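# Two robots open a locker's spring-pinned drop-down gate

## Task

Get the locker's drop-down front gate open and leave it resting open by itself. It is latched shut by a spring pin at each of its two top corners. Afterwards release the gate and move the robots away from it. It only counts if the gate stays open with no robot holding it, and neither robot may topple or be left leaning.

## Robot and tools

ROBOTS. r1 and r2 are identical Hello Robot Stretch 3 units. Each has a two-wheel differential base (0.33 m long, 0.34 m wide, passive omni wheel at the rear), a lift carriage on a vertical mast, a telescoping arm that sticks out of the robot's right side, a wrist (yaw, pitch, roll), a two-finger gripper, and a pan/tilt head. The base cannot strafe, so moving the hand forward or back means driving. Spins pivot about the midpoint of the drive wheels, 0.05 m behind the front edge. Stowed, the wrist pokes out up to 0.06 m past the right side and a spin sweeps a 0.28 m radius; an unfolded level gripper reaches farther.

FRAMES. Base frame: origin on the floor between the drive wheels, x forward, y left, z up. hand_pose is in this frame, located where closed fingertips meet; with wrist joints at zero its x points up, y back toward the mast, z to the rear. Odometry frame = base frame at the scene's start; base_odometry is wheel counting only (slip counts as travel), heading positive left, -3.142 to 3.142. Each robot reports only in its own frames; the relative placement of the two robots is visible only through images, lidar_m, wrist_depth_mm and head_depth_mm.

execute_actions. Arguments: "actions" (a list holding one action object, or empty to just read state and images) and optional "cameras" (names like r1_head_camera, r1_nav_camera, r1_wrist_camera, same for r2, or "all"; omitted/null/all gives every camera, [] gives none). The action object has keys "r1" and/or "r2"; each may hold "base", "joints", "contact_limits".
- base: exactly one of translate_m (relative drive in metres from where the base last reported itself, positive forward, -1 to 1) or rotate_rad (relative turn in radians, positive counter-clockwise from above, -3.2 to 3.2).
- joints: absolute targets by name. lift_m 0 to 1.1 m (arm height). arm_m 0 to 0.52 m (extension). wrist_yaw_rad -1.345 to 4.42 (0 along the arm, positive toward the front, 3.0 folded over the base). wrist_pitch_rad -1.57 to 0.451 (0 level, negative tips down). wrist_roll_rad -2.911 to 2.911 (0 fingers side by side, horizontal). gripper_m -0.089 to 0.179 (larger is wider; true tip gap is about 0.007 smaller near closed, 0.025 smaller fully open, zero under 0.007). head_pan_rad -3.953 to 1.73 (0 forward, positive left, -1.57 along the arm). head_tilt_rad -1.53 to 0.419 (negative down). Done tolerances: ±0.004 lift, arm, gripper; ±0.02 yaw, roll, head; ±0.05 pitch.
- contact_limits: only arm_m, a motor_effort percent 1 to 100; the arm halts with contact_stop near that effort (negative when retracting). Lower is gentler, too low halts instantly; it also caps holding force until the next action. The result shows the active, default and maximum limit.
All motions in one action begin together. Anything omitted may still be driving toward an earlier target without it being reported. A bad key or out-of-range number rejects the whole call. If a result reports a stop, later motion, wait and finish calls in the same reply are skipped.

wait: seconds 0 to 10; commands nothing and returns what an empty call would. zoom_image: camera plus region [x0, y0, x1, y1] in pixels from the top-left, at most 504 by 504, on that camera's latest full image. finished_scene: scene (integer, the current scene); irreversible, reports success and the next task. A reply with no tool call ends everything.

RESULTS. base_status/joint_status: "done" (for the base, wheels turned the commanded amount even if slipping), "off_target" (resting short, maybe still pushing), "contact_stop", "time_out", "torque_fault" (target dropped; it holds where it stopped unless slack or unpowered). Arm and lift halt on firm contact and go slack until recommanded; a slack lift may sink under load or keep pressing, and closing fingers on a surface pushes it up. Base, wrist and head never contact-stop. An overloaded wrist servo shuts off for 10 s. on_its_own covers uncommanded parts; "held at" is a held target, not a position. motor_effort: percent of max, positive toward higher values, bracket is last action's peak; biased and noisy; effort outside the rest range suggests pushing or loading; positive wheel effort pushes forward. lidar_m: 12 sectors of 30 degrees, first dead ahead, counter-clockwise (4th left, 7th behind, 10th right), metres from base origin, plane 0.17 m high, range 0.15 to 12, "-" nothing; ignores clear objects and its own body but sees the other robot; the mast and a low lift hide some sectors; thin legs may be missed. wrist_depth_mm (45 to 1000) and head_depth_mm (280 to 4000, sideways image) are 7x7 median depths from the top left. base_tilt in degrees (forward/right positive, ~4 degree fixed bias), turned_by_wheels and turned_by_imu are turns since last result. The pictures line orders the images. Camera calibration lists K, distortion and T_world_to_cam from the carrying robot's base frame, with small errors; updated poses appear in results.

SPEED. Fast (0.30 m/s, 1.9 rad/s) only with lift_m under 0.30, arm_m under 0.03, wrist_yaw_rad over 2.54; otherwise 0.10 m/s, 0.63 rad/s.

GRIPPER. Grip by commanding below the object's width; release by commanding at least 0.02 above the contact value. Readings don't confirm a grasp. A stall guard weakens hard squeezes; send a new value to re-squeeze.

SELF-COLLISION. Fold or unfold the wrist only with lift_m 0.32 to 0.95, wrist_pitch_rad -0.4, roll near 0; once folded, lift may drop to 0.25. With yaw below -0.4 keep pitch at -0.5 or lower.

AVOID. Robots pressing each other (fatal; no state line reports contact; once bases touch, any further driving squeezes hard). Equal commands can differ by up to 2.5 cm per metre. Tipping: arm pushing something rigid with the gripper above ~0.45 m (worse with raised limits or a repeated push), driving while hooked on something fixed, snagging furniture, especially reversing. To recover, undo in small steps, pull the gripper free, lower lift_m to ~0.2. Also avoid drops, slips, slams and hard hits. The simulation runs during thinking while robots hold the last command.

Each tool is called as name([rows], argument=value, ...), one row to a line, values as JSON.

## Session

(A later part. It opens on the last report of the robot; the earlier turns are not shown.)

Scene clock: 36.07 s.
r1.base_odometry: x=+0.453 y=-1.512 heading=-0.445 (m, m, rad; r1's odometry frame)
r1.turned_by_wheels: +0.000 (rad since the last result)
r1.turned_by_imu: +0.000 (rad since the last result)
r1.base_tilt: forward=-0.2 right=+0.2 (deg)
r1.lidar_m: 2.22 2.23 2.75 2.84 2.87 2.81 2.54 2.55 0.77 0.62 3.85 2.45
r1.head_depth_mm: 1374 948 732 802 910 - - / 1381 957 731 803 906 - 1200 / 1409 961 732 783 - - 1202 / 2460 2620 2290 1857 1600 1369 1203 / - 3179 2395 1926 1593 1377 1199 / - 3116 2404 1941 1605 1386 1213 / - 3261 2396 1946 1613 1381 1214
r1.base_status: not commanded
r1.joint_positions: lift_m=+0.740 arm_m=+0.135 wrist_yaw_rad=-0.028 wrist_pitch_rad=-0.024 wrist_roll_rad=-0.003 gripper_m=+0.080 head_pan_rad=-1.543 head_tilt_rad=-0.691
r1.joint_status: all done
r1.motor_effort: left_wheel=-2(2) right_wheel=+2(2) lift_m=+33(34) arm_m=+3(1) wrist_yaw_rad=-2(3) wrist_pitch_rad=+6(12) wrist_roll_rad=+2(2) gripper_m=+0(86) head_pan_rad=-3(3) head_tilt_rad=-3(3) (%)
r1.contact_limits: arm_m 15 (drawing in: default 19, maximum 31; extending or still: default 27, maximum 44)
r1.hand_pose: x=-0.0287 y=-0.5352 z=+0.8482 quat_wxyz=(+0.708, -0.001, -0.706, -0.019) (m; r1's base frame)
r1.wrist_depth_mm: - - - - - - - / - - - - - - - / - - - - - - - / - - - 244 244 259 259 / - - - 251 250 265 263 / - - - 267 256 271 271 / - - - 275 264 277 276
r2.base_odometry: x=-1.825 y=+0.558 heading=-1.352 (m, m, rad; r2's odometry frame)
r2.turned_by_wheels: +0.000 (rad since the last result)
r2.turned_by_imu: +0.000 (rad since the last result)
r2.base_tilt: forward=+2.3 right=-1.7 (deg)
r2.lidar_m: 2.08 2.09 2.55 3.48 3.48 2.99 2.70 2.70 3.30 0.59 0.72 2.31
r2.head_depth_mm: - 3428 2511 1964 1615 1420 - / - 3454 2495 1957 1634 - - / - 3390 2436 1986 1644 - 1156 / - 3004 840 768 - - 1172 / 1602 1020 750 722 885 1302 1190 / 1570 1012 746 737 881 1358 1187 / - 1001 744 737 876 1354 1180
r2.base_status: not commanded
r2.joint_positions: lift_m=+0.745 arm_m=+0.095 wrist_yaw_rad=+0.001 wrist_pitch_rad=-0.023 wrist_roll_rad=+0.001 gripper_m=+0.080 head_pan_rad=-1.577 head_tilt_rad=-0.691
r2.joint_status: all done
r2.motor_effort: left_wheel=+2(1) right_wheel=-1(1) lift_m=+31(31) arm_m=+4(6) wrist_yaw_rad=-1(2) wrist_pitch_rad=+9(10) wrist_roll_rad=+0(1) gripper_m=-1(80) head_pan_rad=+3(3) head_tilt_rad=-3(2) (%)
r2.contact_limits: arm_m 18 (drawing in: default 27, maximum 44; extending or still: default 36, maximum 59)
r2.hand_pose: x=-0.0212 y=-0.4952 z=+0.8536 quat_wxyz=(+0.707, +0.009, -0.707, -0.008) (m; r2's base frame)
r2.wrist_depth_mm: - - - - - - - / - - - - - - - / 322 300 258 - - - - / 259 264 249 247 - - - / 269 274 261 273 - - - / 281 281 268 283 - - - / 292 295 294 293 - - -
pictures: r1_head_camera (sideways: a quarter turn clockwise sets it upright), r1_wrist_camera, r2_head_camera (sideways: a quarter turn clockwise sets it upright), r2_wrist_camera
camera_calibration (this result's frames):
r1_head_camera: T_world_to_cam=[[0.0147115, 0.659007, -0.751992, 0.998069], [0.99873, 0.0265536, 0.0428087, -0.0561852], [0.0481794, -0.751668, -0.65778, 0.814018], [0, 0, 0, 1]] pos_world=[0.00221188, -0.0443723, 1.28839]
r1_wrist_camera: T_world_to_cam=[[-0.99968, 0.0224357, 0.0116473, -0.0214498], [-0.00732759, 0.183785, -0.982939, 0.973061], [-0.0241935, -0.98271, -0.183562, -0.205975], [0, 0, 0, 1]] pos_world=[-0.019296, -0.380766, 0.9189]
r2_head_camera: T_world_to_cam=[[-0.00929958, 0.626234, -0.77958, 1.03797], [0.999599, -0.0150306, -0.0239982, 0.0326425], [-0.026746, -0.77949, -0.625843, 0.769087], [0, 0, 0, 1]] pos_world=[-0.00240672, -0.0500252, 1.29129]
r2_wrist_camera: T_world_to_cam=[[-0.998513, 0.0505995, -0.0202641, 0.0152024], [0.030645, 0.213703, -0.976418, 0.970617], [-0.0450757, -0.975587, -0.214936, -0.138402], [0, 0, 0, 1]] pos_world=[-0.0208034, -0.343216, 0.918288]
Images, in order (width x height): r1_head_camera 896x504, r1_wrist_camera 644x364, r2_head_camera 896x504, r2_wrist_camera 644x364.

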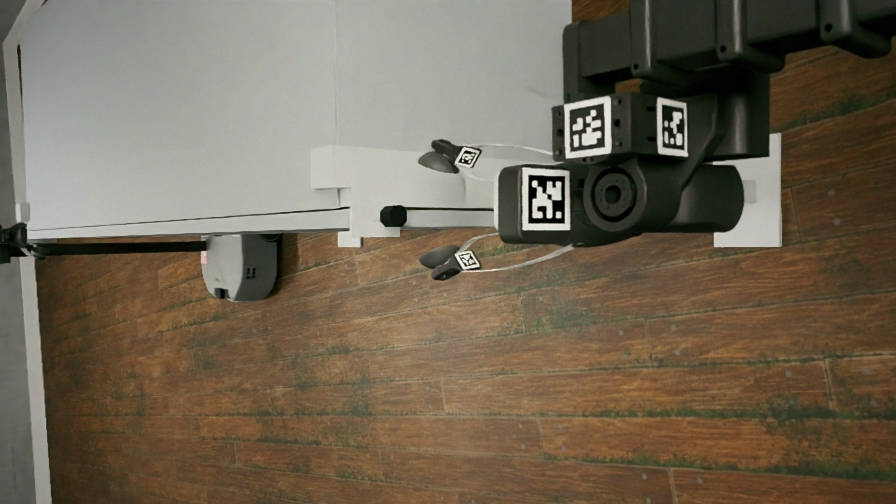

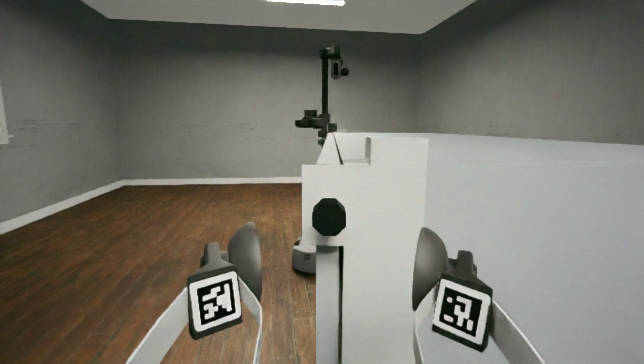

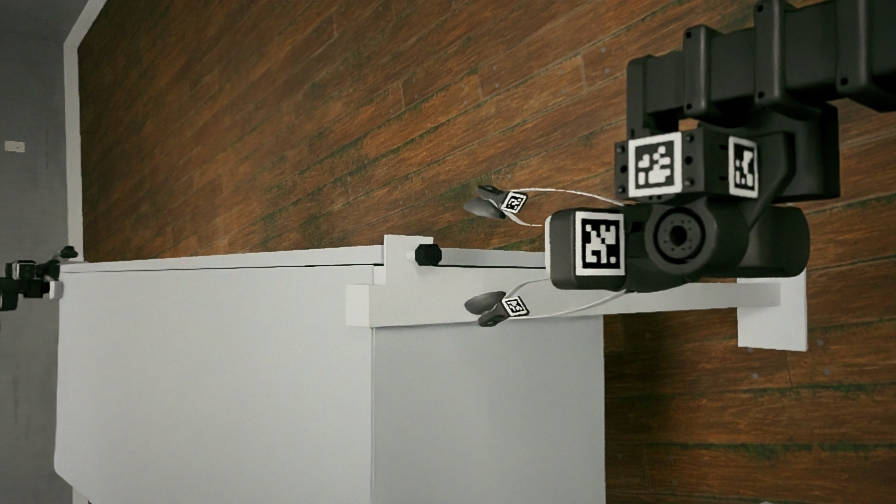

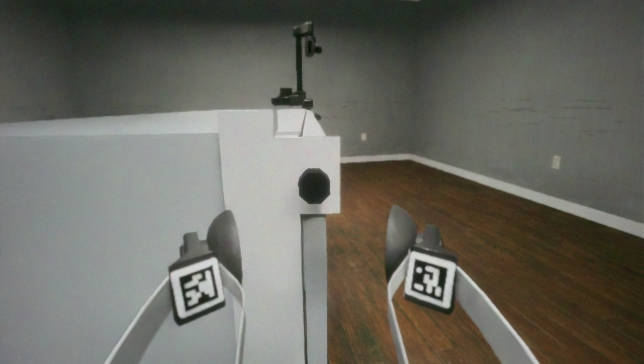

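execute_actions([
  {"r1": {"base": {"translate_m": 0.004}, "joints": {"lift_m": 0.749, "arm_m": 0.195, "gripper_m": 0.06}, "contact_limits": {"arm_m": 12}}, "r2": {"joints": {"lift_m": 0.759, "arm_m": 0.161, "gripper_m": 0.06}, "contact_limits": {"arm_m": 16}}},
], cameras=["r1_head_camera", "r1_wrist_camera", "r2_head_camera", "r2_wrist_camera"])

Scene clock: 40.37 s.
r1.base_odometry: x=+0.456 y=-1.513 heading=-0.445 (m, m, rad; r1's odometry frame)
r1.turned_by_wheels: +0.000 (rad since the last result)
r1.turned_by_imu: +0.000 (rad since the last result)
r1.base_tilt: forward=-0.2 right=+0.3 (deg)
r1.lidar_m: 2.21 2.24 2.74 2.84 2.86 2.81 2.54 2.56 0.77 0.63 3.85 2.44
r1.head_depth_mm: 1376 946 734 802 - - 1177 / 1390 949 730 782 - 1337 1204 / 1409 965 718 761 - 1270 1197 / 3842 2609 2295 1937 1592 1375 1202 / - 3174 2384 1904 1594 1378 1206 / - 3194 2414 1933 1614 1377 1214 / - 3249 2383 1930 1625 1391 1216
r1.base_status: done
r1.joint_positions: lift_m=+0.749 arm_m=+0.195 wrist_yaw_rad=-0.028 wrist_pitch_rad=-0.024 wrist_roll_rad=-0.003 gripper_m=+0.060 head_pan_rad=-1.543 head_tilt_rad=-0.691
r1.joint_status: all done
r1.motor_effort: left_wheel=-2(4) right_wheel=+2(7) lift_m=+33(35) arm_m=+3(1) wrist_yaw_rad=-2(2) wrist_pitch_rad=+6(7) wrist_roll_rad=+2(2) gripper_m=+0(74) head_pan_rad=-3(3) head_tilt_rad=-3(3) (%)
r1.contact_limits: arm_m 12 (drawing in: default 19, maximum 31; extending or still: default 27, maximum 44)
r1.hand_pose: x=-0.0287 y=-0.5952 z=+0.8573 quat_wxyz=(+0.708, -0.001, -0.706, -0.019) (m; r1's base frame)
r1.wrist_depth_mm: - - - - - - - / - - - - - - - / - - - - - - - / - - - 331 181 211 213 / - - - 187 185 204 201 / - - - 193 191 209 206 / - - - 206 197 214 212
r2.base_odometry: x=-1.825 y=+0.558 heading=-1.352 (m, m, rad; r2's odometry frame)
r2.turned_by_wheels: +0.000 (rad since the last result)
r2.turned_by_imu: -0.001 (rad since the last result)
r2.base_tilt: forward=+2.2 right=-1.7 (deg)
r2.lidar_m: 2.09 2.09 2.54 3.45 3.47 2.99 2.70 2.71 3.30 0.59 0.72 2.31
r2.head_depth_mm: - 3410 2480 1964 1663 1454 - / - 3373 2474 1964 - - 1199 / - 3363 2477 1958 - 1312 1196 / - 3022 838 694 - 1345 1191 / 1586 1019 751 739 881 1305 1190 / 1570 1015 745 739 881 1357 1188 / - 1001 740 734 875 1352 1181
r2.base_status: not commanded
r2.joint_positions: lift_m=+0.759 arm_m=+0.161 wrist_yaw_rad=+0.001 wrist_pitch_rad=-0.022 wrist_roll_rad=+0.001 gripper_m=+0.060 head_pan_rad=-1.577 head_tilt_rad=-0.691
r2.joint_status: all done
r2.motor_effort: left_wheel=+1(2) right_wheel=-1(2) lift_m=+31(34) arm_m=+4(4) wrist_yaw_rad=-1(1) wrist_pitch_rad=+9(9) wrist_roll_rad=+0(0) gripper_m=+0(77) head_pan_rad=+3(3) head_tilt_rad=-3(3) (%)
r2.contact_limits: arm_m 16 (drawing in: default 27, maximum 44; extending or still: default 36, maximum 59)
r2.hand_pose: x=-0.0212 y=-0.5612 z=+0.8678 quat_wxyz=(+0.707, +0.008, -0.707, -0.008) (m; r2's base frame)
r2.wrist_depth_mm: - - - - - - - / - - - - - - - / - 502 472 - - - - / 196 198 181 185 - - - / 201 203 188 187 - - - / 209 212 - 207 - - - / 219 221 205 218 - - -
pictures: r1_head_camera (sideways: a quarter turn clockwise sets it upright), r1_wrist_camera, r2_head_camera (sideways: a quarter turn clockwise sets it upright), r2_wrist_camera
camera_calibration (this result's frames):
r1_head_camera: T_world_to_cam=[[0.0147133, 0.659007, -0.751993, 0.998069], [0.99873, 0.0265509, 0.0428087, -0.0561852], [0.0481773, -0.751668, -0.65778, 0.814018], [0, 0, 0, 1]] pos_world=[0.00221176, -0.0443723, 1.28839]
r1_wrist_camera: T_world_to_cam=[[-0.99968, 0.0224778, 0.0116461, -0.0201932], [-0.00732812, 0.183403, -0.98301, 0.992869], [-0.0242318, -0.982781, -0.18318, -0.26365], [0, 0, 0, 1]] pos_world=[-0.0192996, -0.440752, 0.92794]
r2_head_camera: T_world_to_cam=[[-0.00929966, 0.626234, -0.77958, 1.03797], [0.999599, -0.0150305, -0.0239982, 0.0326425], [-0.0267459, -0.779491, -0.625843, 0.769087], [0, 0, 0, 1]] pos_world=[-0.00240671, -0.0500252, 1.29129]
r2_wrist_camera: T_world_to_cam=[[-0.998509, 0.0506742, -0.0203014, 0.018882], [0.030665, 0.212998, -0.976571, 0.998316], [-0.0451628, -0.975738, -0.214234, -0.200457], [0, 0, 0, 1]] pos_world=[-0.0208127, -0.409189, 0.932366]
Images, in order (width x height): r1_head_camera 896x504, r1_wrist_camera 644x364, r2_head_camera 896x504, r2_wrist_camera 644x364.

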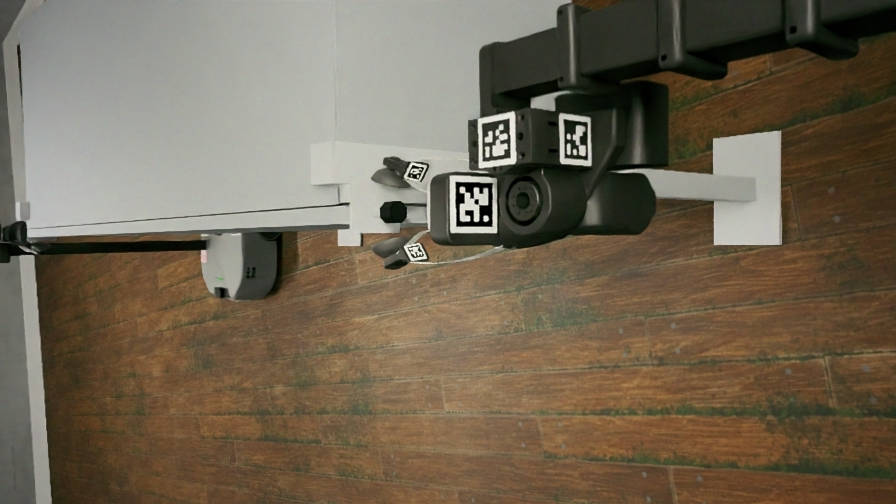

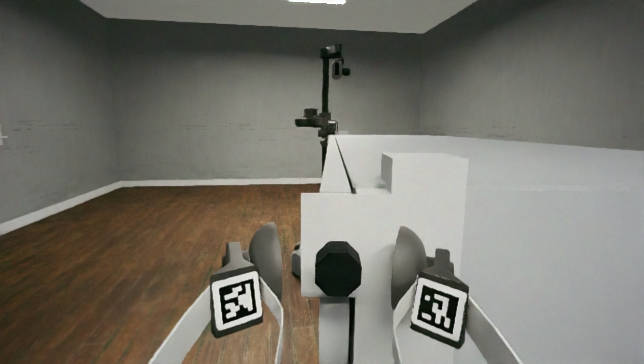

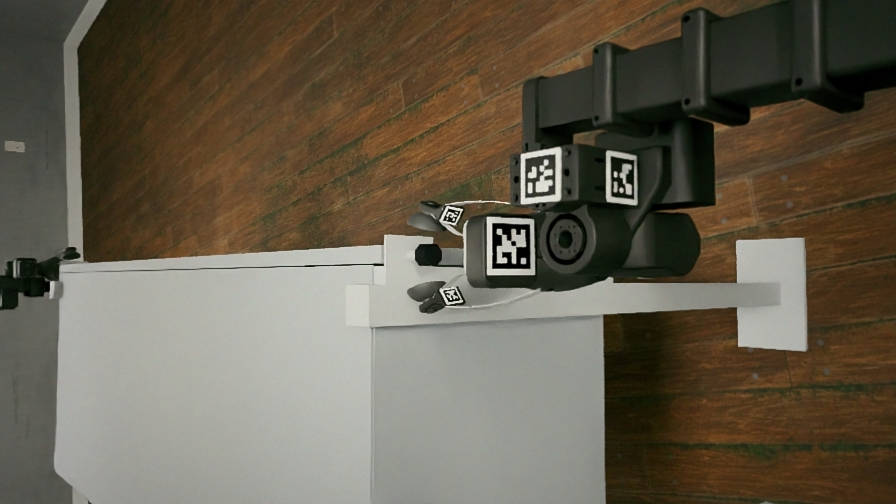

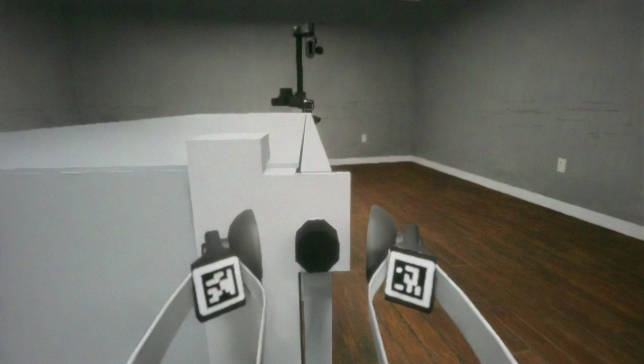

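zoom_image(camera="r1_head_camera", region=[340, 150, 470, 275])

zoom_image(camera="r2_head_camera", region=[375, 193, 505, 318])

zoom_image(camera="r1_wrist_camera", region=[230, 180, 450, 340])

zoom_image(camera="r2_wrist_camera", region=[205, 160, 425, 320])

Region (340, 150, 470, 275) of r1_head_camera's 896x504 image, scaled by 3.877, with more detail than that image has; it fills the top 485 rows of this view, and the rest is white.

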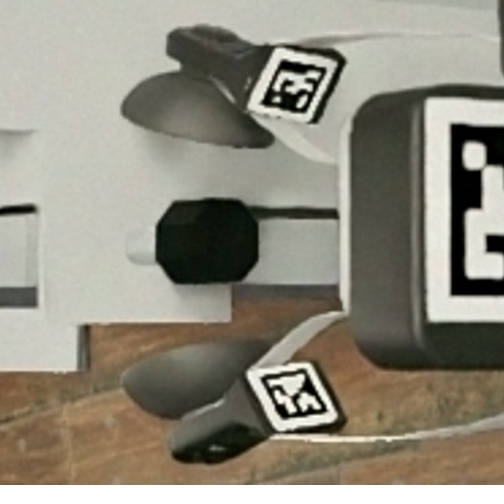

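Region (375, 193, 505, 318) of r2_head_camera's 896x504 image, scaled by 3.877, with more detail than that image has; it fills the top 485 rows of this view, and the rest is white.

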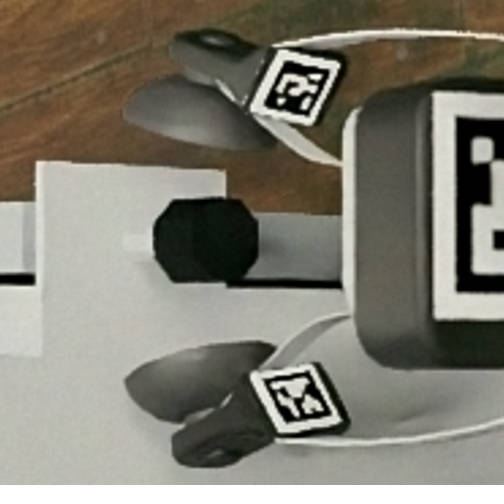

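Region (230, 180, 450, 340) of r1_wrist_camera's 644x364 image, scaled by 2.291; it fills the top 367 rows of this view, and the rest is white.

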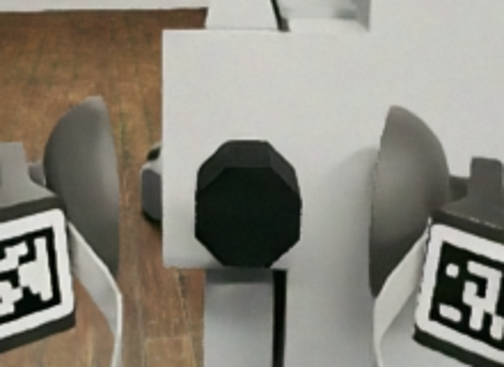

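Region (205, 160, 425, 320) of r2_wrist_camera's 644x364 image, scaled by 2.291; it fills the top 367 rows of this view, and the rest is white.

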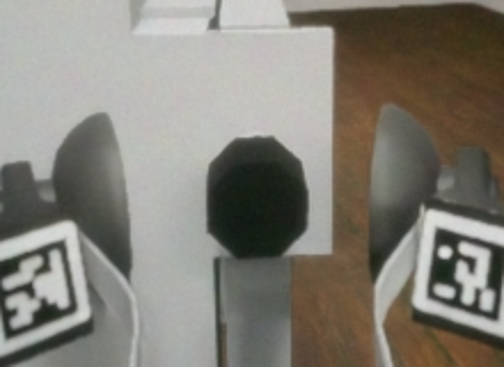

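execute_actions([
  {"r1": {"joints": {"lift_m": 0.751, "arm_m": 0.198}, "contact_limits": {"arm_m": 12}}, "r2": {"joints": {"lift_m": 0.762, "arm_m": 0.165}, "contact_limits": {"arm_m": 16}}},
], cameras=[])

execute_actions([
  {"r1": {"joints": {"gripper_m": -0.089}}, "r2": {"joints": {"gripper_m": -0.089}}},
], cameras=["r1_wrist_camera", "r2_wrist_camera"])

execute_actions([
  {"r1": {"joints": {"arm_m": 0.185}, "contact_limits": {"arm_m": 16}}, "r2": {"joints": {"arm_m": 0.152}, "contact_limits": {"arm_m": 23}}},
], cameras=["r1_head_camera", "r1_wrist_camera", "r2_head_camera", "r2_wrist_camera"])

Scene clock: 47.13 s.
r1.base_odometry: x=+0.456 y=-1.513 heading=-0.445 (m, m, rad; r1's odometry frame)
r1.turned_by_wheels: +0.000 (rad since the last result)
r1.turned_by_imu: +0.000 (rad since the last result)
r1.base_tilt: forward=-0.3 right=+0.2 (deg)
r1.lidar_m: 2.21 2.23 2.75 2.84 2.85 2.81 2.54 2.56 0.77 0.63 3.84 2.44
r1.head_depth_mm: 1387 948 732 803 - - 1181 / 1395 957 733 783 - 1359 1196 / 1408 957 719 748 - 1273 1195 / 3890 2631 2307 1893 1595 1367 1208 / - 3225 2364 1919 1593 1386 1199 / - 3227 2395 1921 1597 1383 1208 / - 3252 2430 1938 1623 1382 1204
r1.base_status: not commanded
r1.joint_positions: lift_m=+0.751 arm_m=+0.198 wrist_yaw_rad=-0.028 wrist_pitch_rad=-0.024 wrist_roll_rad=-0.003 gripper_m=+0.060 head_pan_rad=-1.543 head_tilt_rad=-0.691
r1.joint_status: all done
r1.motor_effort: left_wheel=-2(2) right_wheel=+3(3) lift_m=+33(34) arm_m=+3(2) wrist_yaw_rad=-1(2) wrist_pitch_rad=+7(6) wrist_roll_rad=+2(2) gripper_m=+0(0) head_pan_rad=-4(3) head_tilt_rad=-2(3) (%)
r1.contact_limits: arm_m 12 (drawing in: default 19, maximum 31; extending or still: default 27, maximum 44)
r1.hand_pose: x=-0.0287 y=-0.5982 z=+0.8593 quat_wxyz=(+0.708, -0.001, -0.706, -0.019) (m; r1's base frame)
r1.wrist_depth_mm: - - - - - - - / - - - - - - - / - - - - - - - / - - - 385 179 223 225 / - - - 185 182 200 199 / - - - 189 188 205 204 / - - - 203 193 210 209
r2.base_odometry: x=-1.825 y=+0.558 heading=-1.352 (m, m, rad; r2's odometry frame)
r2.turned_by_wheels: +0.000 (rad since the last result)
r2.turned_by_imu: +0.000 (rad since the last result)
r2.base_tilt: forward=+2.2 right=-1.7 (deg)
r2.lidar_m: 2.08 2.09 2.55 3.47 3.49 2.99 2.70 2.71 3.31 0.58 0.71 2.31
r2.head_depth_mm: - 3418 2517 1971 1656 1434 - / - 3381 2483 1943 - - 1197 / - 3402 2460 1946 - 1325 1195 / - 3009 840 688 - 1338 1190 / 1585 1027 752 738 882 1309 1187 / 1566 1013 747 740 881 1353 1184 / - 1006 740 738 876 1348 1184
r2.base_status: not commanded
r2.joint_positions: lift_m=+0.762 arm_m=+0.165 wrist_yaw_rad=+0.001 wrist_pitch_rad=-0.022 wrist_roll_rad=+0.001 gripper_m=+0.060 head_pan_rad=-1.577 head_tilt_rad=-0.691
r2.joint_status: all done
r2.motor_effort: left_wheel=+1(1) right_wheel=-2(2) lift_m=+31(33) arm_m=+4(4) wrist_yaw_rad=-1(1) wrist_pitch_rad=+8(9) wrist_roll_rad=+0(0) gripper_m=+1(0) head_pan_rad=+3(3) head_tilt_rad=-4(3) (%)
r2.contact_limits: arm_m 16 (drawing in: default 27, maximum 44; extending or still: default 36, maximum 59)
r2.hand_pose: x=-0.0212 y=-0.5652 z=+0.8708 quat_wxyz=(+0.707, +0.008, -0.707, -0.008) (m; r2's base frame)
r2.wrist_depth_mm: - - - - - - - / - - - - - - - / - 554 516 - - - - / 195 195 176 183 - - - / 198 200 182 183 - - - / 205 207 - 195 - - - / 214 217 201 213 - - -
pictures: none
No camera images: the call's "cameras" was empty. Leave "cameras" out to get every camera's image.

Scene clock: 49.10 s.
r1.base_odometry: x=+0.456 y=-1.513 heading=-0.445 (m, m, rad; r1's odometry frame)
r1.turned_by_wheels: +0.000 (rad since the last result)
r1.turned_by_imu: +0.000 (rad since the last result)
r1.base_tilt: forward=-0.4 right=+0.4 (deg)
r1.lidar_m: 2.22 2.23 2.75 2.84 2.87 2.81 2.54 2.56 0.77 0.63 3.84 2.44
r1.head_depth_mm: 1381 945 731 798 - - 1164 / 1391 952 731 783 - 1359 1197 / 1409 959 719 750 - 1278 1200 / 3895 2633 2310 1887 1604 1371 1195 / - 3214 2381 1929 1618 1377 1197 / - 3132 2418 1916 1607 1382 1217 / - 3169 2403 1940 1615 1393 1215
r1.base_status: not commanded
r1.joint_positions: lift_m=+0.751 arm_m=+0.198 wrist_yaw_rad=-0.030 wrist_pitch_rad=-0.022 wrist_roll_rad=-0.003 gripper_m=-0.087 head_pan_rad=-1.543 head_tilt_rad=-0.691
r1.joint_status: all done
r1.motor_effort: left_wheel=-2(2) right_wheel=+3(3) lift_m=+34(34) arm_m=-3(4) wrist_yaw_rad=-3(2) wrist_pitch_rad=+6(7) wrist_roll_rad=+2(2) gripper_m=-37(100) head_pan_rad=-3(3) head_tilt_rad=-3(3) (%)
r1.hand_pose: x=-0.0290 y=-0.5988 z=+0.8599 quat_wxyz=(+0.708, -0.002, -0.706, -0.018) (m; r1's base frame)
r1.wrist_depth_mm: - - - - - - - / - - - - - - - / - - - - - - - / - - - 363 179 227 228 / - - - 182 181 198 197 / - - - 146 185 204 203 / - - - 699 192 210 209
r2.base_odometry: x=-1.825 y=+0.558 heading=-1.352 (m, m, rad; r2's odometry frame)
r2.turned_by_wheels: +0.000 (rad since the last result)
r2.turned_by_imu: -0.001 (rad since the last result)
r2.base_tilt: forward=+2.2 right=-1.8 (deg)
r2.lidar_m: 2.08 2.09 2.54 3.47 3.49 2.99 2.69 2.71 3.31 0.59 0.71 2.31
r2.head_depth_mm: - 3447 2506 1973 1667 1442 - / - 3369 2485 1961 - - 1192 / - 3341 2491 1951 - 1315 1197 / - 3025 844 678 - 1339 1192 / 1604 1027 752 739 884 1300 1191 / 1586 1020 745 741 881 1360 1184 / - 1007 745 738 878 1354 1186
r2.base_status: not commanded
r2.joint_positions: lift_m=+0.762 arm_m=+0.164 wrist_yaw_rad=+0.011 wrist_pitch_rad=-0.024 wrist_roll_rad=+0.001 gripper_m=-0.087 head_pan_rad=-1.577 head_tilt_rad=-0.691
r2.joint_status: all done
r2.motor_effort: left_wheel=+0(3) right_wheel=+4(4) lift_m=+30(31) arm_m=+6(6) wrist_yaw_rad=-11(11) wrist_pitch_rad=+9(10) wrist_roll_rad=+0(0) gripper_m=-37(100) head_pan_rad=+3(3) head_tilt_rad=-3(3) (%)
r2.hand_pose: x=-0.0187 y=-0.5650 z=+0.8702 quat_wxyz=(+0.707, +0.013, -0.707, -0.005) (m; r2's base frame)
r2.wrist_depth_mm: - - - - - - - / - - - - - - - / - 525 505 - - - - / 196 196 180 183 - - - / 200 203 185 171 - - - / 208 211 207 205 - - - / 217 218 203 215 - - -
pictures: r1_wrist_camera, r2_wrist_camera
camera_calibration (this result's frames):
r1_wrist_camera: T_world_to_cam=[[-0.999648, 0.0238219, 0.0116621, -0.0196882], [-0.0071518, 0.181313, -0.983399, 0.995126], [-0.0255409, -0.983137, -0.181079, -0.268815], [0, 0, 0, 1]] pos_world=[-0.0194301, -0.444243, 0.930159]
r2_wrist_camera: T_world_to_cam=[[-0.998966, 0.0407505, -0.0201719, 0.0159419], [0.028505, 0.215617, -0.976062, 1.0024], [-0.0354257, -0.975627, -0.216555, -0.20123], [0, 0, 0, 1]] pos_world=[-0.0197767, -0.413109, 0.935147]
Images, in order (width x height): r1_wrist_camera 644x364, r2_wrist_camera 644x364.

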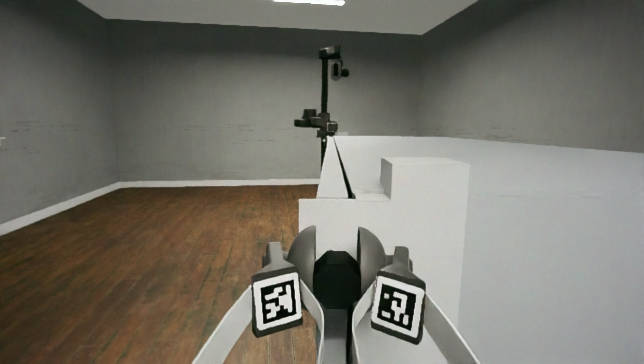

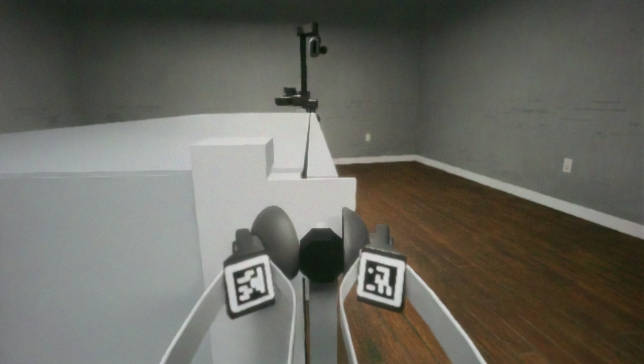

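Scene clock: 50.70 s.
r1.base_odometry: x=+0.456 y=-1.513 heading=-0.445 (m, m, rad; r1's odometry frame)
r1.turned_by_wheels: +0.000 (rad since the last result)
r1.turned_by_imu: +0.003 (rad since the last result)
r1.base_tilt: forward=-0.3 right=+0.4 (deg)
r1.lidar_m: 2.22 2.23 2.75 2.85 2.86 2.82 2.54 2.56 0.77 0.63 3.81 2.44
r1.head_depth_mm: 1374 945 732 801 - - 1183 / 1378 955 731 780 - 1339 1193 / 1411 957 738 760 - 1275 1189 / 3840 1882 1429 1161 1035 1373 1200 / - 3142 1549 1216 1057 1371 1206 / - 3185 2402 1400 1085 1377 1210 / - 3183 2433 1923 1602 1382 1213
r1.base_status: not commanded
r1.joint_positions: lift_m=+0.751 arm_m=+0.186 wrist_yaw_rad=-0.031 wrist_pitch_rad=-0.016 wrist_roll_rad=-0.003 gripper_m=-0.080 head_pan_rad=-1.543 head_tilt_rad=-0.692
r1.joint_status: all done
r1.on_its_own: gripper_m is held at -0.082, not at your -0.089, by its stall guard, which is still easing
r1.motor_effort: left_wheel=-1(4) right_wheel=+2(4) lift_m=+33(33) arm_m=-9(16) wrist_yaw_rad=+1(2) wrist_pitch_rad=+5(6) wrist_roll_rad=+2(2) gripper_m=-35(39) head_pan_rad=-3(4) head_tilt_rad=-3(3) (%)
r1.contact_limits: arm_m 16 (drawing in: default 19, maximum 31; extending or still: default 27, maximum 44)
r1.hand_pose: x=-0.0294 y=-0.5867 z=+0.8614 quat_wxyz=(+0.708, -0.005, -0.706, -0.017) (m; r1's base frame)
r1.wrist_depth_mm: - - - - - - - / - - - - - - - / - - - - - - - / - - - - 192 241 242 / - - - 194 193 212 210 / - - - 157 198 216 215 / - - 762 663 205 221 220
r2.base_odometry: x=-1.825 y=+0.558 heading=-1.352 (m, m, rad; r2's odometry frame)
r2.turned_by_wheels: +0.000 (rad since the last result)
r2.turned_by_imu: +0.004 (rad since the last result)
r2.base_tilt: forward=+2.2 right=-1.6 (deg)
r2.lidar_m: 2.09 2.09 2.54 3.46 3.49 2.97 2.69 2.70 3.31 0.59 0.72 2.31
r2.head_depth_mm: - 3397 2501 1957 1615 1433 - / - 3384 2479 1360 - - 1195 / - 3368 1593 1237 - 1312 1193 / - 3172 1363 711 - 1335 1184 / 1582 1015 749 734 879 1327 1192 / 1560 1010 743 738 879 1362 1186 / - 1000 739 734 880 1358 1189
r2.base_status: not commanded
r2.joint_positions: lift_m=+0.762 arm_m=+0.153 wrist_yaw_rad=-0.004 wrist_pitch_rad=-0.017 wrist_roll_rad=+0.001 gripper_m=-0.081 head_pan_rad=-1.577 head_tilt_rad=-0.692
r2.joint_status: all done
r2.on_its_own: gripper_m is held at -0.082, not at your -0.089, by its stall guard, which is still easing; arm_m is at rest, and its effort (-19) is outside its rest range (-14 to +14)
r2.motor_effort: left_wheel=+0(3) right_wheel=+1(5) lift_m=+30(29) arm_m=-19(27) wrist_yaw_rad=+4(11) wrist_pitch_rad=+6(10) wrist_roll_rad=+0(0) gripper_m=-32(35) head_pan_rad=+3(3) head_tilt_rad=-3(4) (%)
r2.contact_limits: arm_m 23 (drawing in: default 27, maximum 44; extending or still: default 36, maximum 59)
r2.hand_pose: x=-0.0224 y=-0.5542 z=+0.8722 quat_wxyz=(+0.707, +0.005, -0.707, -0.007) (m; r2's base frame)
r2.wrist_depth_mm: - - - - - - - / - - - - - - - / - 591 557 - - - - / 202 204 187 231 - - - / 207 209 192 193 - - - / 214 217 200 681 - - - / 226 227 211 572 651 - -
pictures: r1_head_camera (sideways: a quarter turn clockwise sets it upright), r1_wrist_camera, r2_head_camera (sideways: a quarter turn clockwise sets it upright), r2_wrist_camera
camera_calibration (this result's frames):
r1_head_camera: T_world_to_cam=[[0.0147026, 0.659362, -0.751682, 0.997664], [0.998731, 0.0265319, 0.0428081, -0.0561844], [0.0481696, -0.751357, -0.658135, 0.81448], [0, 0, 0, 1]] pos_world=[0.00221164, -0.044366, 1.28837]
r1_wrist_camera: T_world_to_cam=[[-0.999613, 0.0252326, 0.0116949, -0.0195434], [-0.00709452, 0.175245, -0.984499, 0.991863], [-0.0268909, -0.984202, -0.174998, -0.262491], [0, 0, 0, 1]] pos_world=[-0.0195577, -0.43167, 0.930782]
r2_head_camera: T_world_to_cam=[[-0.00934434, 0.626506, -0.779361, 1.03768], [0.9996, -0.014948, -0.0240013, 0.0326465], [-0.0266869, -0.779273, -0.626116, 0.769442], [0, 0, 0, 1]] pos_world=[-0.00240299, -0.0500221, 1.29127]
r2_wrist_camera: T_world_to_cam=[[-0.998265, 0.0551974, -0.0205108, 0.0201248], [0.031568, 0.207614, -0.977701, 0.99918], [-0.0497083, -0.976652, -0.208996, -0.197889], [0, 0, 0, 1]] pos_world=[-0.0212889, -0.401823, 0.935955]
Images, in order (width x height): r1_head_camera 896x504, r1_wrist_camera 644x364, r2_head_camera 896x504, r2_wrist_camera 644x364.

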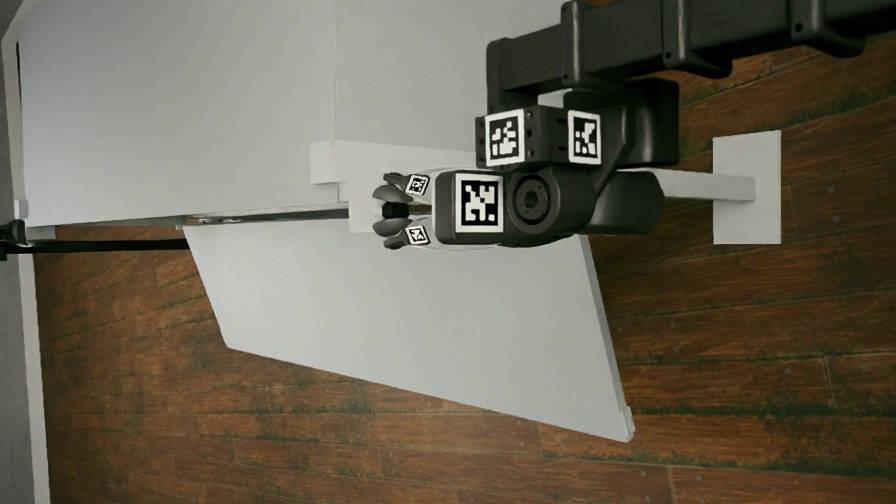

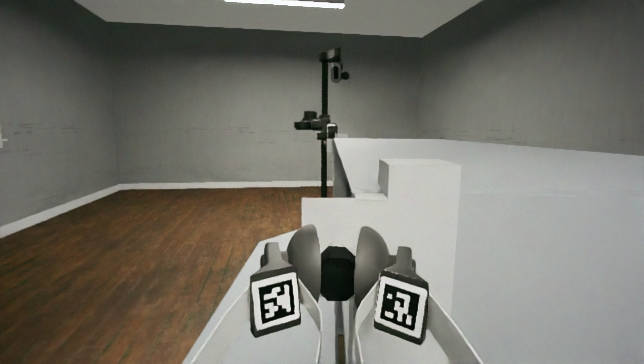

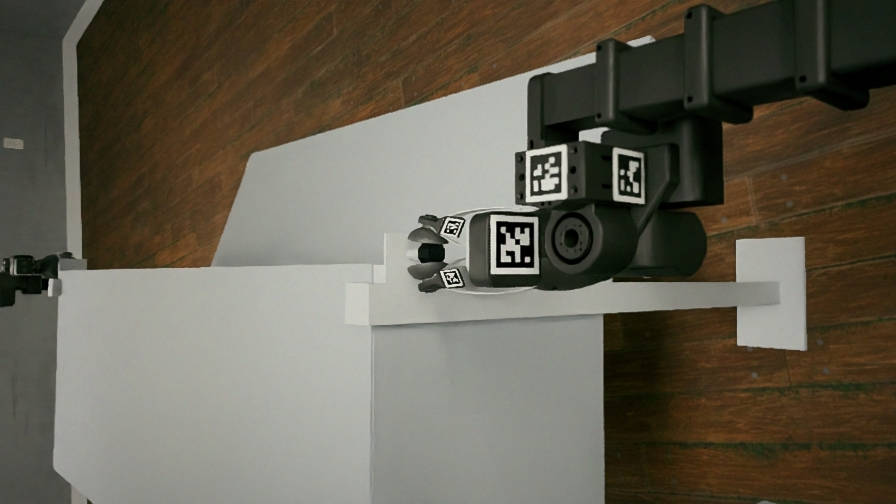

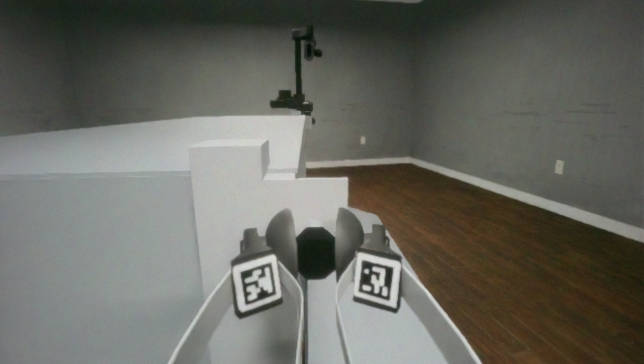

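The gate has released. I'll ease the pins back in as the grippers open, then retract the arms.

execute_actions([
  {"r1": {"joints": {"arm_m": 0.191, "gripper_m": 0.06}, "contact_limits": {"arm_m": 12}}, "r2": {"joints": {"arm_m": 0.159, "gripper_m": 0.06}, "contact_limits": {"arm_m": 16}}},
], cameras=["r1_wrist_camera", "r2_wrist_camera"])

execute_actions([
  {"r1": {"joints": {"arm_m": 0.0}}, "r2": {"joints": {"arm_m": 0.0}}},
], cameras=[])

execute_actions([
  {"r1": {"joints": {"wrist_yaw_rad": 1.57, "head_tilt_rad": -0.9}}, "r2": {"joints": {"wrist_yaw_rad": 1.57, "head_tilt_rad": -0.9}}},
], cameras=["r1_head_camera", "r2_head_camera"])

Scene clock: 53.27 s.
r1.base_odometry: x=+0.456 y=-1.513 heading=-0.445 (m, m, rad; r1's odometry frame)
r1.turned_by_wheels: +0.000 (rad since the last result)
r1.turned_by_imu: +0.000 (rad since the last result)
r1.base_tilt: forward=-0.4 right=+0.4 (deg)
r1.lidar_m: 2.21 2.23 2.75 2.84 2.86 2.81 2.54 2.56 0.77 0.63 3.81 2.44
r1.head_depth_mm: 1362 941 732 804 - - 1185 / 1401 950 735 784 - 1339 1203 / 1404 958 740 761 - 1275 1192 / 3893 2673 2285 1887 1583 1367 1202 / - 3167 2348 1915 1611 1382 1204 / - 3143 2396 1926 1597 1377 1210 / - 3209 2414 1948 1614 1395 1220
r1.base_status: not commanded
r1.joint_positions: lift_m=+0.751 arm_m=+0.191 wrist_yaw_rad=-0.032 wrist_pitch_rad=-0.018 wrist_roll_rad=-0.003 gripper_m=+0.060 head_pan_rad=-1.543 head_tilt_rad=-0.692
r1.joint_status: all done
r1.motor_effort: left_wheel=-1(1) right_wheel=+2(2) lift_m=+33(33) arm_m=-2(10) wrist_yaw_rad=+2(2) wrist_pitch_rad=+5(6) wrist_roll_rad=+2(2) gripper_m=+0(83) head_pan_rad=-3(4) head_tilt_rad=-3(3) (%)
r1.contact_limits: arm_m 12 (drawing in: default 19, maximum 31; extending or still: default 27, maximum 44)
r1.hand_pose: x=-0.0296 y=-0.5917 z=+0.8607 quat_wxyz=(+0.708, -0.004, -0.706, -0.018) (m; r1's base frame)
r1.wrist_depth_mm: - - - - - - - / - - - - - - - / - - - - - - - / - - - - 186 235 238 / - - - 190 189 207 205 / - - - 197 194 211 210 / - - - - 200 217 216
r2.base_odometry: x=-1.825 y=+0.558 heading=-1.352 (m, m, rad; r2's odometry frame)
r2.turned_by_wheels: +0.000 (rad since the last result)
r2.turned_by_imu: +0.000 (rad since the last result)
r2.base_tilt: forward=+2.2 right=-1.7 (deg)
r2.lidar_m: 2.09 2.09 2.56 3.47 3.49 2.98 2.69 2.71 3.31 0.58 0.72 2.30
r2.head_depth_mm: - 3419 2485 1965 1651 1443 - / - 3339 2486 1955 - - 1199 / - 3341 2468 1937 - 1320 1197 / - 3166 2297 688 - 1314 1194 / 1595 1019 751 740 883 1328 1193 / 1575 1013 745 740 886 1351 1183 / - 1005 742 738 876 1352 1188
r2.base_status: not commanded
r2.joint_positions: lift_m=+0.762 arm_m=+0.159 wrist_yaw_rad=-0.002 wrist_pitch_rad=-0.019 wrist_roll_rad=+0.001 gripper_m=+0.060 head_pan_rad=-1.577 head_tilt_rad=-0.692
r2.joint_status: all done
r2.motor_effort: left_wheel=+0(0) right_wheel=+1(1) lift_m=+31(30) arm_m=-1(19) wrist_yaw_rad=+2(5) wrist_pitch_rad=+7(7) wrist_roll_rad=+0(0) gripper_m=+0(78) head_pan_rad=+3(2) head_tilt_rad=-3(3) (%)
r2.contact_limits: arm_m 16 (drawing in: default 27, maximum 44; extending or still: default 36, maximum 59)
r2.hand_pose: x=-0.0219 y=-0.5598 z=+0.8716 quat_wxyz=(+0.707, +0.006, -0.707, -0.008) (m; r2's base frame)
r2.wrist_depth_mm: - - - - - - - / - - - - - - - / - 581 548 - - - - / 200 199 182 188 - - - / 203 205 187 190 - - - / 211 211 - 654 - - - / 221 222 206 - - - -
pictures: r1_wrist_camera, r2_wrist_camera
camera_calibration (this result's frames):
r1_wrist_camera: T_world_to_cam=[[-0.999592, 0.0260584, 0.0116771, -0.0191196], [-0.00685065, 0.178146, -0.98398, 0.993284], [-0.0277212, -0.983659, -0.177895, -0.264819], [0, 0, 0, 1]] pos_world=[-0.0196482, -0.436943, 0.930485]
r2_wrist_camera: T_world_to_cam=[[-0.998363, 0.0534452, -0.0203914, 0.019793], [0.0311979, 0.209934, -0.977218, 1.00061], [-0.0479467, -0.976254, -0.211258, -0.201187], [0, 0, 0, 1]] pos_world=[-0.0211026, -0.407529, 0.935715]
Images, in order (width x height): r1_wrist_camera 644x364, r2_wrist_camera 644x364.

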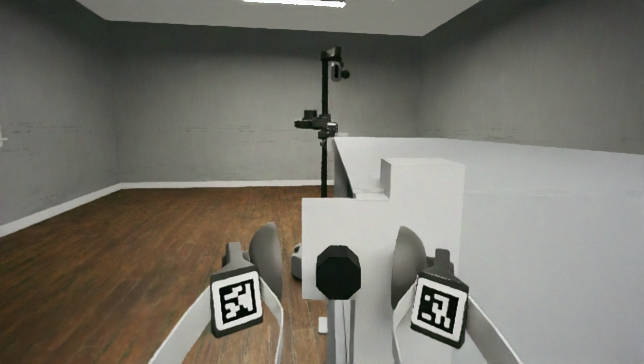

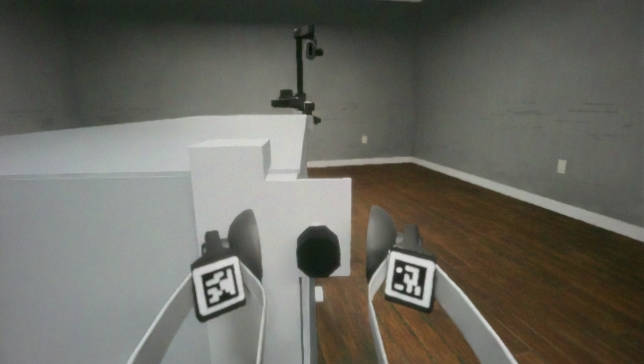

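Scene clock: 55.90 s.
r1.base_odometry: x=+0.456 y=-1.513 heading=-0.445 (m, m, rad; r1's odometry frame)
r1.turned_by_wheels: +0.000 (rad since the last result)
r1.turned_by_imu: +0.000 (rad since the last result)
r1.base_tilt: forward=-0.3 right=+0.4 (deg)
r1.lidar_m: 2.21 2.24 2.75 2.84 2.87 2.81 2.54 2.56 0.77 0.62 3.82 2.44
r1.head_depth_mm: 1376 947 734 802 1476 1363 - / 1397 955 736 803 1481 1363 - / 1404 957 728 795 970 - - / 3832 2624 2289 1851 1522 1370 1204 / - 3139 2371 1918 1604 1369 1203 / - 3201 2417 1934 1618 1385 1211 / - 3169 2428 1935 1611 1388 1219
r1.base_status: not commanded
r1.joint_positions: lift_m=+0.751 arm_m=+0.000 wrist_yaw_rad=-0.031 wrist_pitch_rad=-0.018 wrist_roll_rad=-0.003 gripper_m=+0.060 head_pan_rad=-1.543 head_tilt_rad=-0.692
r1.joint_status: all done
r1.motor_effort: left_wheel=-1(1) right_wheel=+2(2) lift_m=+33(34) arm_m=-2(4) wrist_yaw_rad=+1(2) wrist_pitch_rad=+5(6) wrist_roll_rad=+2(2) gripper_m=+0(0) head_pan_rad=-3(3) head_tilt_rad=-3(3) (%)
r1.hand_pose: x=-0.0295 y=-0.4008 z=+0.8607 quat_wxyz=(+0.708, -0.004, -0.706, -0.018) (m; r1's base frame)
r1.wrist_depth_mm: - - - - - - - / - - - - - - - / - - - - - - - / - - - 395 400 392 391 / - - - - 404 400 398 / - - - - 398 414 411 / - - - - 423 423 422
r2.base_odometry: x=-1.825 y=+0.558 heading=-1.352 (m, m, rad; r2's odometry frame)
r2.turned_by_wheels: +0.000 (rad since the last result)
r2.turned_by_imu: +0.000 (rad since the last result)
r2.base_tilt: forward=+2.3 right=-1.7 (deg)
r2.lidar_m: 2.08 2.10 2.55 3.46 3.50 2.98 2.70 2.71 3.29 0.58 0.72 2.30
r2.head_depth_mm: - 3402 2482 1952 1621 1380 - / - 3374 2468 1952 1617 1377 - / - 3372 2465 1960 1617 1389 - / - 3192 2279 775 1518 - - / 1594 1019 749 737 888 1328 1193 / 1581 1013 747 741 882 1361 1190 / - 1005 742 736 882 1355 1182
r2.base_status: not commanded
r2.joint_positions: lift_m=+0.762 arm_m=+0.000 wrist_yaw_rad=-0.001 wrist_pitch_rad=-0.019 wrist_roll_rad=+0.001 gripper_m=+0.060 head_pan_rad=-1.577 head_tilt_rad=-0.692
r2.joint_status: all done
r2.motor_effort: left_wheel=-1(0) right_wheel=+1(1) lift_m=+29(30) arm_m=-6(8) wrist_yaw_rad=+1(2) wrist_pitch_rad=+7(7) wrist_roll_rad=+0(0) gripper_m=+0(0) head_pan_rad=+3(3) head_tilt_rad=-3(3) (%)
r2.hand_pose: x=-0.0216 y=-0.4011 z=+0.8716 quat_wxyz=(+0.707, +0.007, -0.707, -0.007) (m; r2's base frame)
r2.wrist_depth_mm: - - - - - - - / - - - - - - - / - 608 565 - - - - / 356 358 362 348 - - - / 364 373 367 - - - - / 385 382 - - - - - / 396 397 402 - - - -
pictures: none
No camera images: the call's "cameras" was empty. Leave "cameras" out to get every camera's image.

Scene clock: 57.70 s.
r1.base_odometry: x=+0.456 y=-1.513 heading=-0.445 (m, m, rad; r1's odometry frame)
r1.turned_by_wheels: +0.000 (rad since the last result)
r1.turned_by_imu: +0.000 (rad since the last result)
r1.base_tilt: forward=-0.3 right=+0.5 (deg)
r1.lidar_m: 2.22 2.23 2.75 2.85 2.86 2.81 2.54 2.56 0.77 0.63 3.84 2.44
r1.head_depth_mm: 781 692 809 1525 1409 - 1118 / 787 694 805 1512 1437 - 1152 / 787 671 807 1007 1424 - 1144 / 2321 2099 1804 1561 1397 1299 1138 / 2573 2182 1826 1583 1412 - 1125 / 2655 2181 1847 1604 1402 - 1124 / 2659 2174 1848 1598 1417 1266 1129
r1.base_status: not commanded
r1.joint_positions: lift_m=+0.751 arm_m=+0.000 wrist_yaw_rad=+1.567 wrist_pitch_rad=-0.018 wrist_roll_rad=-0.003 gripper_m=+0.060 head_pan_rad=-1.543 head_tilt_rad=-0.888
r1.joint_status: all done
r1.motor_effort: left_wheel=-1(1) right_wheel=+2(2) lift_m=+34(32) arm_m=-2(2) wrist_yaw_rad=+3(4) wrist_pitch_rad=+5(5) wrist_roll_rad=+2(2) gripper_m=+0(1) head_pan_rad=-3(3) head_tilt_rad=-4(16) (%)
r1.hand_pose: x=+0.2344 y=-0.1462 z=+0.8607 quat_wxyz=(+0.507, +0.503, -0.495, +0.495) (m; r1's base frame)
r1.wrist_depth_mm: - - - - - - - / - - - - - - - / - - - - - - - / - - - - - - - / - - - - - - - / - - - - - - - / - - - - - - -
r2.base_odometry: x=-1.825 y=+0.558 heading=-1.352 (m, m, rad; r2's odometry frame)
r2.turned_by_wheels: +0.000 (rad since the last result)
r2.turned_by_imu: +0.000 (rad since the last result)
r2.base_tilt: forward=+2.3 right=-1.6 (deg)
r2.lidar_m: 2.08 2.09 2.54 3.47 3.50 2.98 2.70 2.71 3.31 0.58 0.72 2.31
r2.head_depth_mm: 2835 2252 1890 1620 1427 - - / 2792 2228 1899 1613 1450 - 1134 / 2789 2251 1865 1613 1455 - 1149 / 2474 2117 787 1545 1403 - 1131 / 837 668 738 923 1364 1287 1126 / 828 667 741 919 1397 - 1100 / 822 666 739 918 1391 1261 1103
r2.base_status: not commanded
r2.joint_positions: lift_m=+0.762 arm_m=+0.000 wrist_yaw_rad=+1.568 wrist_pitch_rad=-0.019 wrist_roll_rad=+0.001 gripper_m=+0.060 head_pan_rad=-1.577 head_tilt_rad=-0.888
r2.joint_status: all done
r2.motor_effort: left_wheel=+0(0) right_wheel=+1(1) lift_m=+30(30) arm_m=-6(6) wrist_yaw_rad=+2(0) wrist_pitch_rad=+7(7) wrist_roll_rad=+1(0) gripper_m=+1(0) head_pan_rad=+3(3) head_tilt_rad=-4(17) (%)
r2.hand_pose: x=+0.2344 y=-0.1461 z=+0.8716 quat_wxyz=(+0.506, +0.504, -0.496, +0.494) (m; r2's base frame)
r2.wrist_depth_mm: - - - - - - - / - - - - - - - / - - - - - - - / - - - - - - - / - - - - - - - / - - - - - - - / - - - - - - -
pictures: r1_head_camera (sideways: a quarter turn clockwise sets it upright), r2_head_camera (sideways: a quarter turn clockwise sets it upright)
camera_calibration (this result's frames):
r1_head_camera: T_world_to_cam=[[0.0110078, 0.793357, -0.608657, 0.81131], [0.998963, 0.0181624, 0.0417406, -0.0547851], [0.0441699, -0.608486, -0.792334, 0.989031], [0, 0, 0, 1]] pos_world=[0.0021122, -0.0408523, 1.27974]
r2_head_camera: T_world_to_cam=[[-0.00848848, 0.766616, -0.64205, 0.858733], [0.99963, -0.0100857, -0.0252585, 0.0342767], [-0.025839, -0.642026, -0.766247, 0.951693], [0, 0, 0, 1]] pos_world=[-0.00238386, -0.0469607, 1.28145]
Images, in order (width x height): r1_head_camera 896x504, r2_head_camera 896x504.

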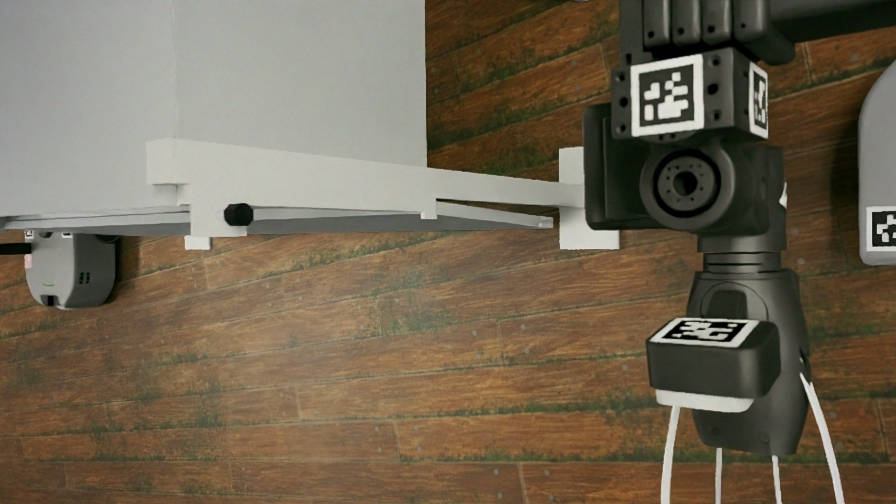

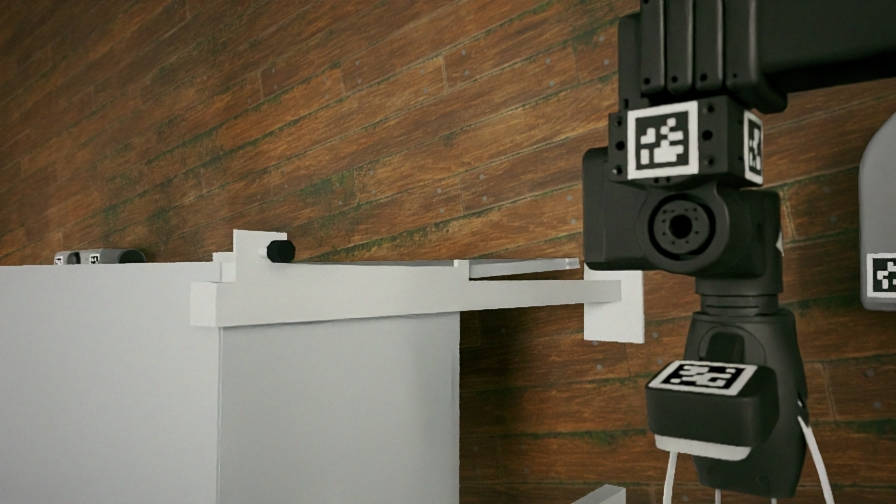

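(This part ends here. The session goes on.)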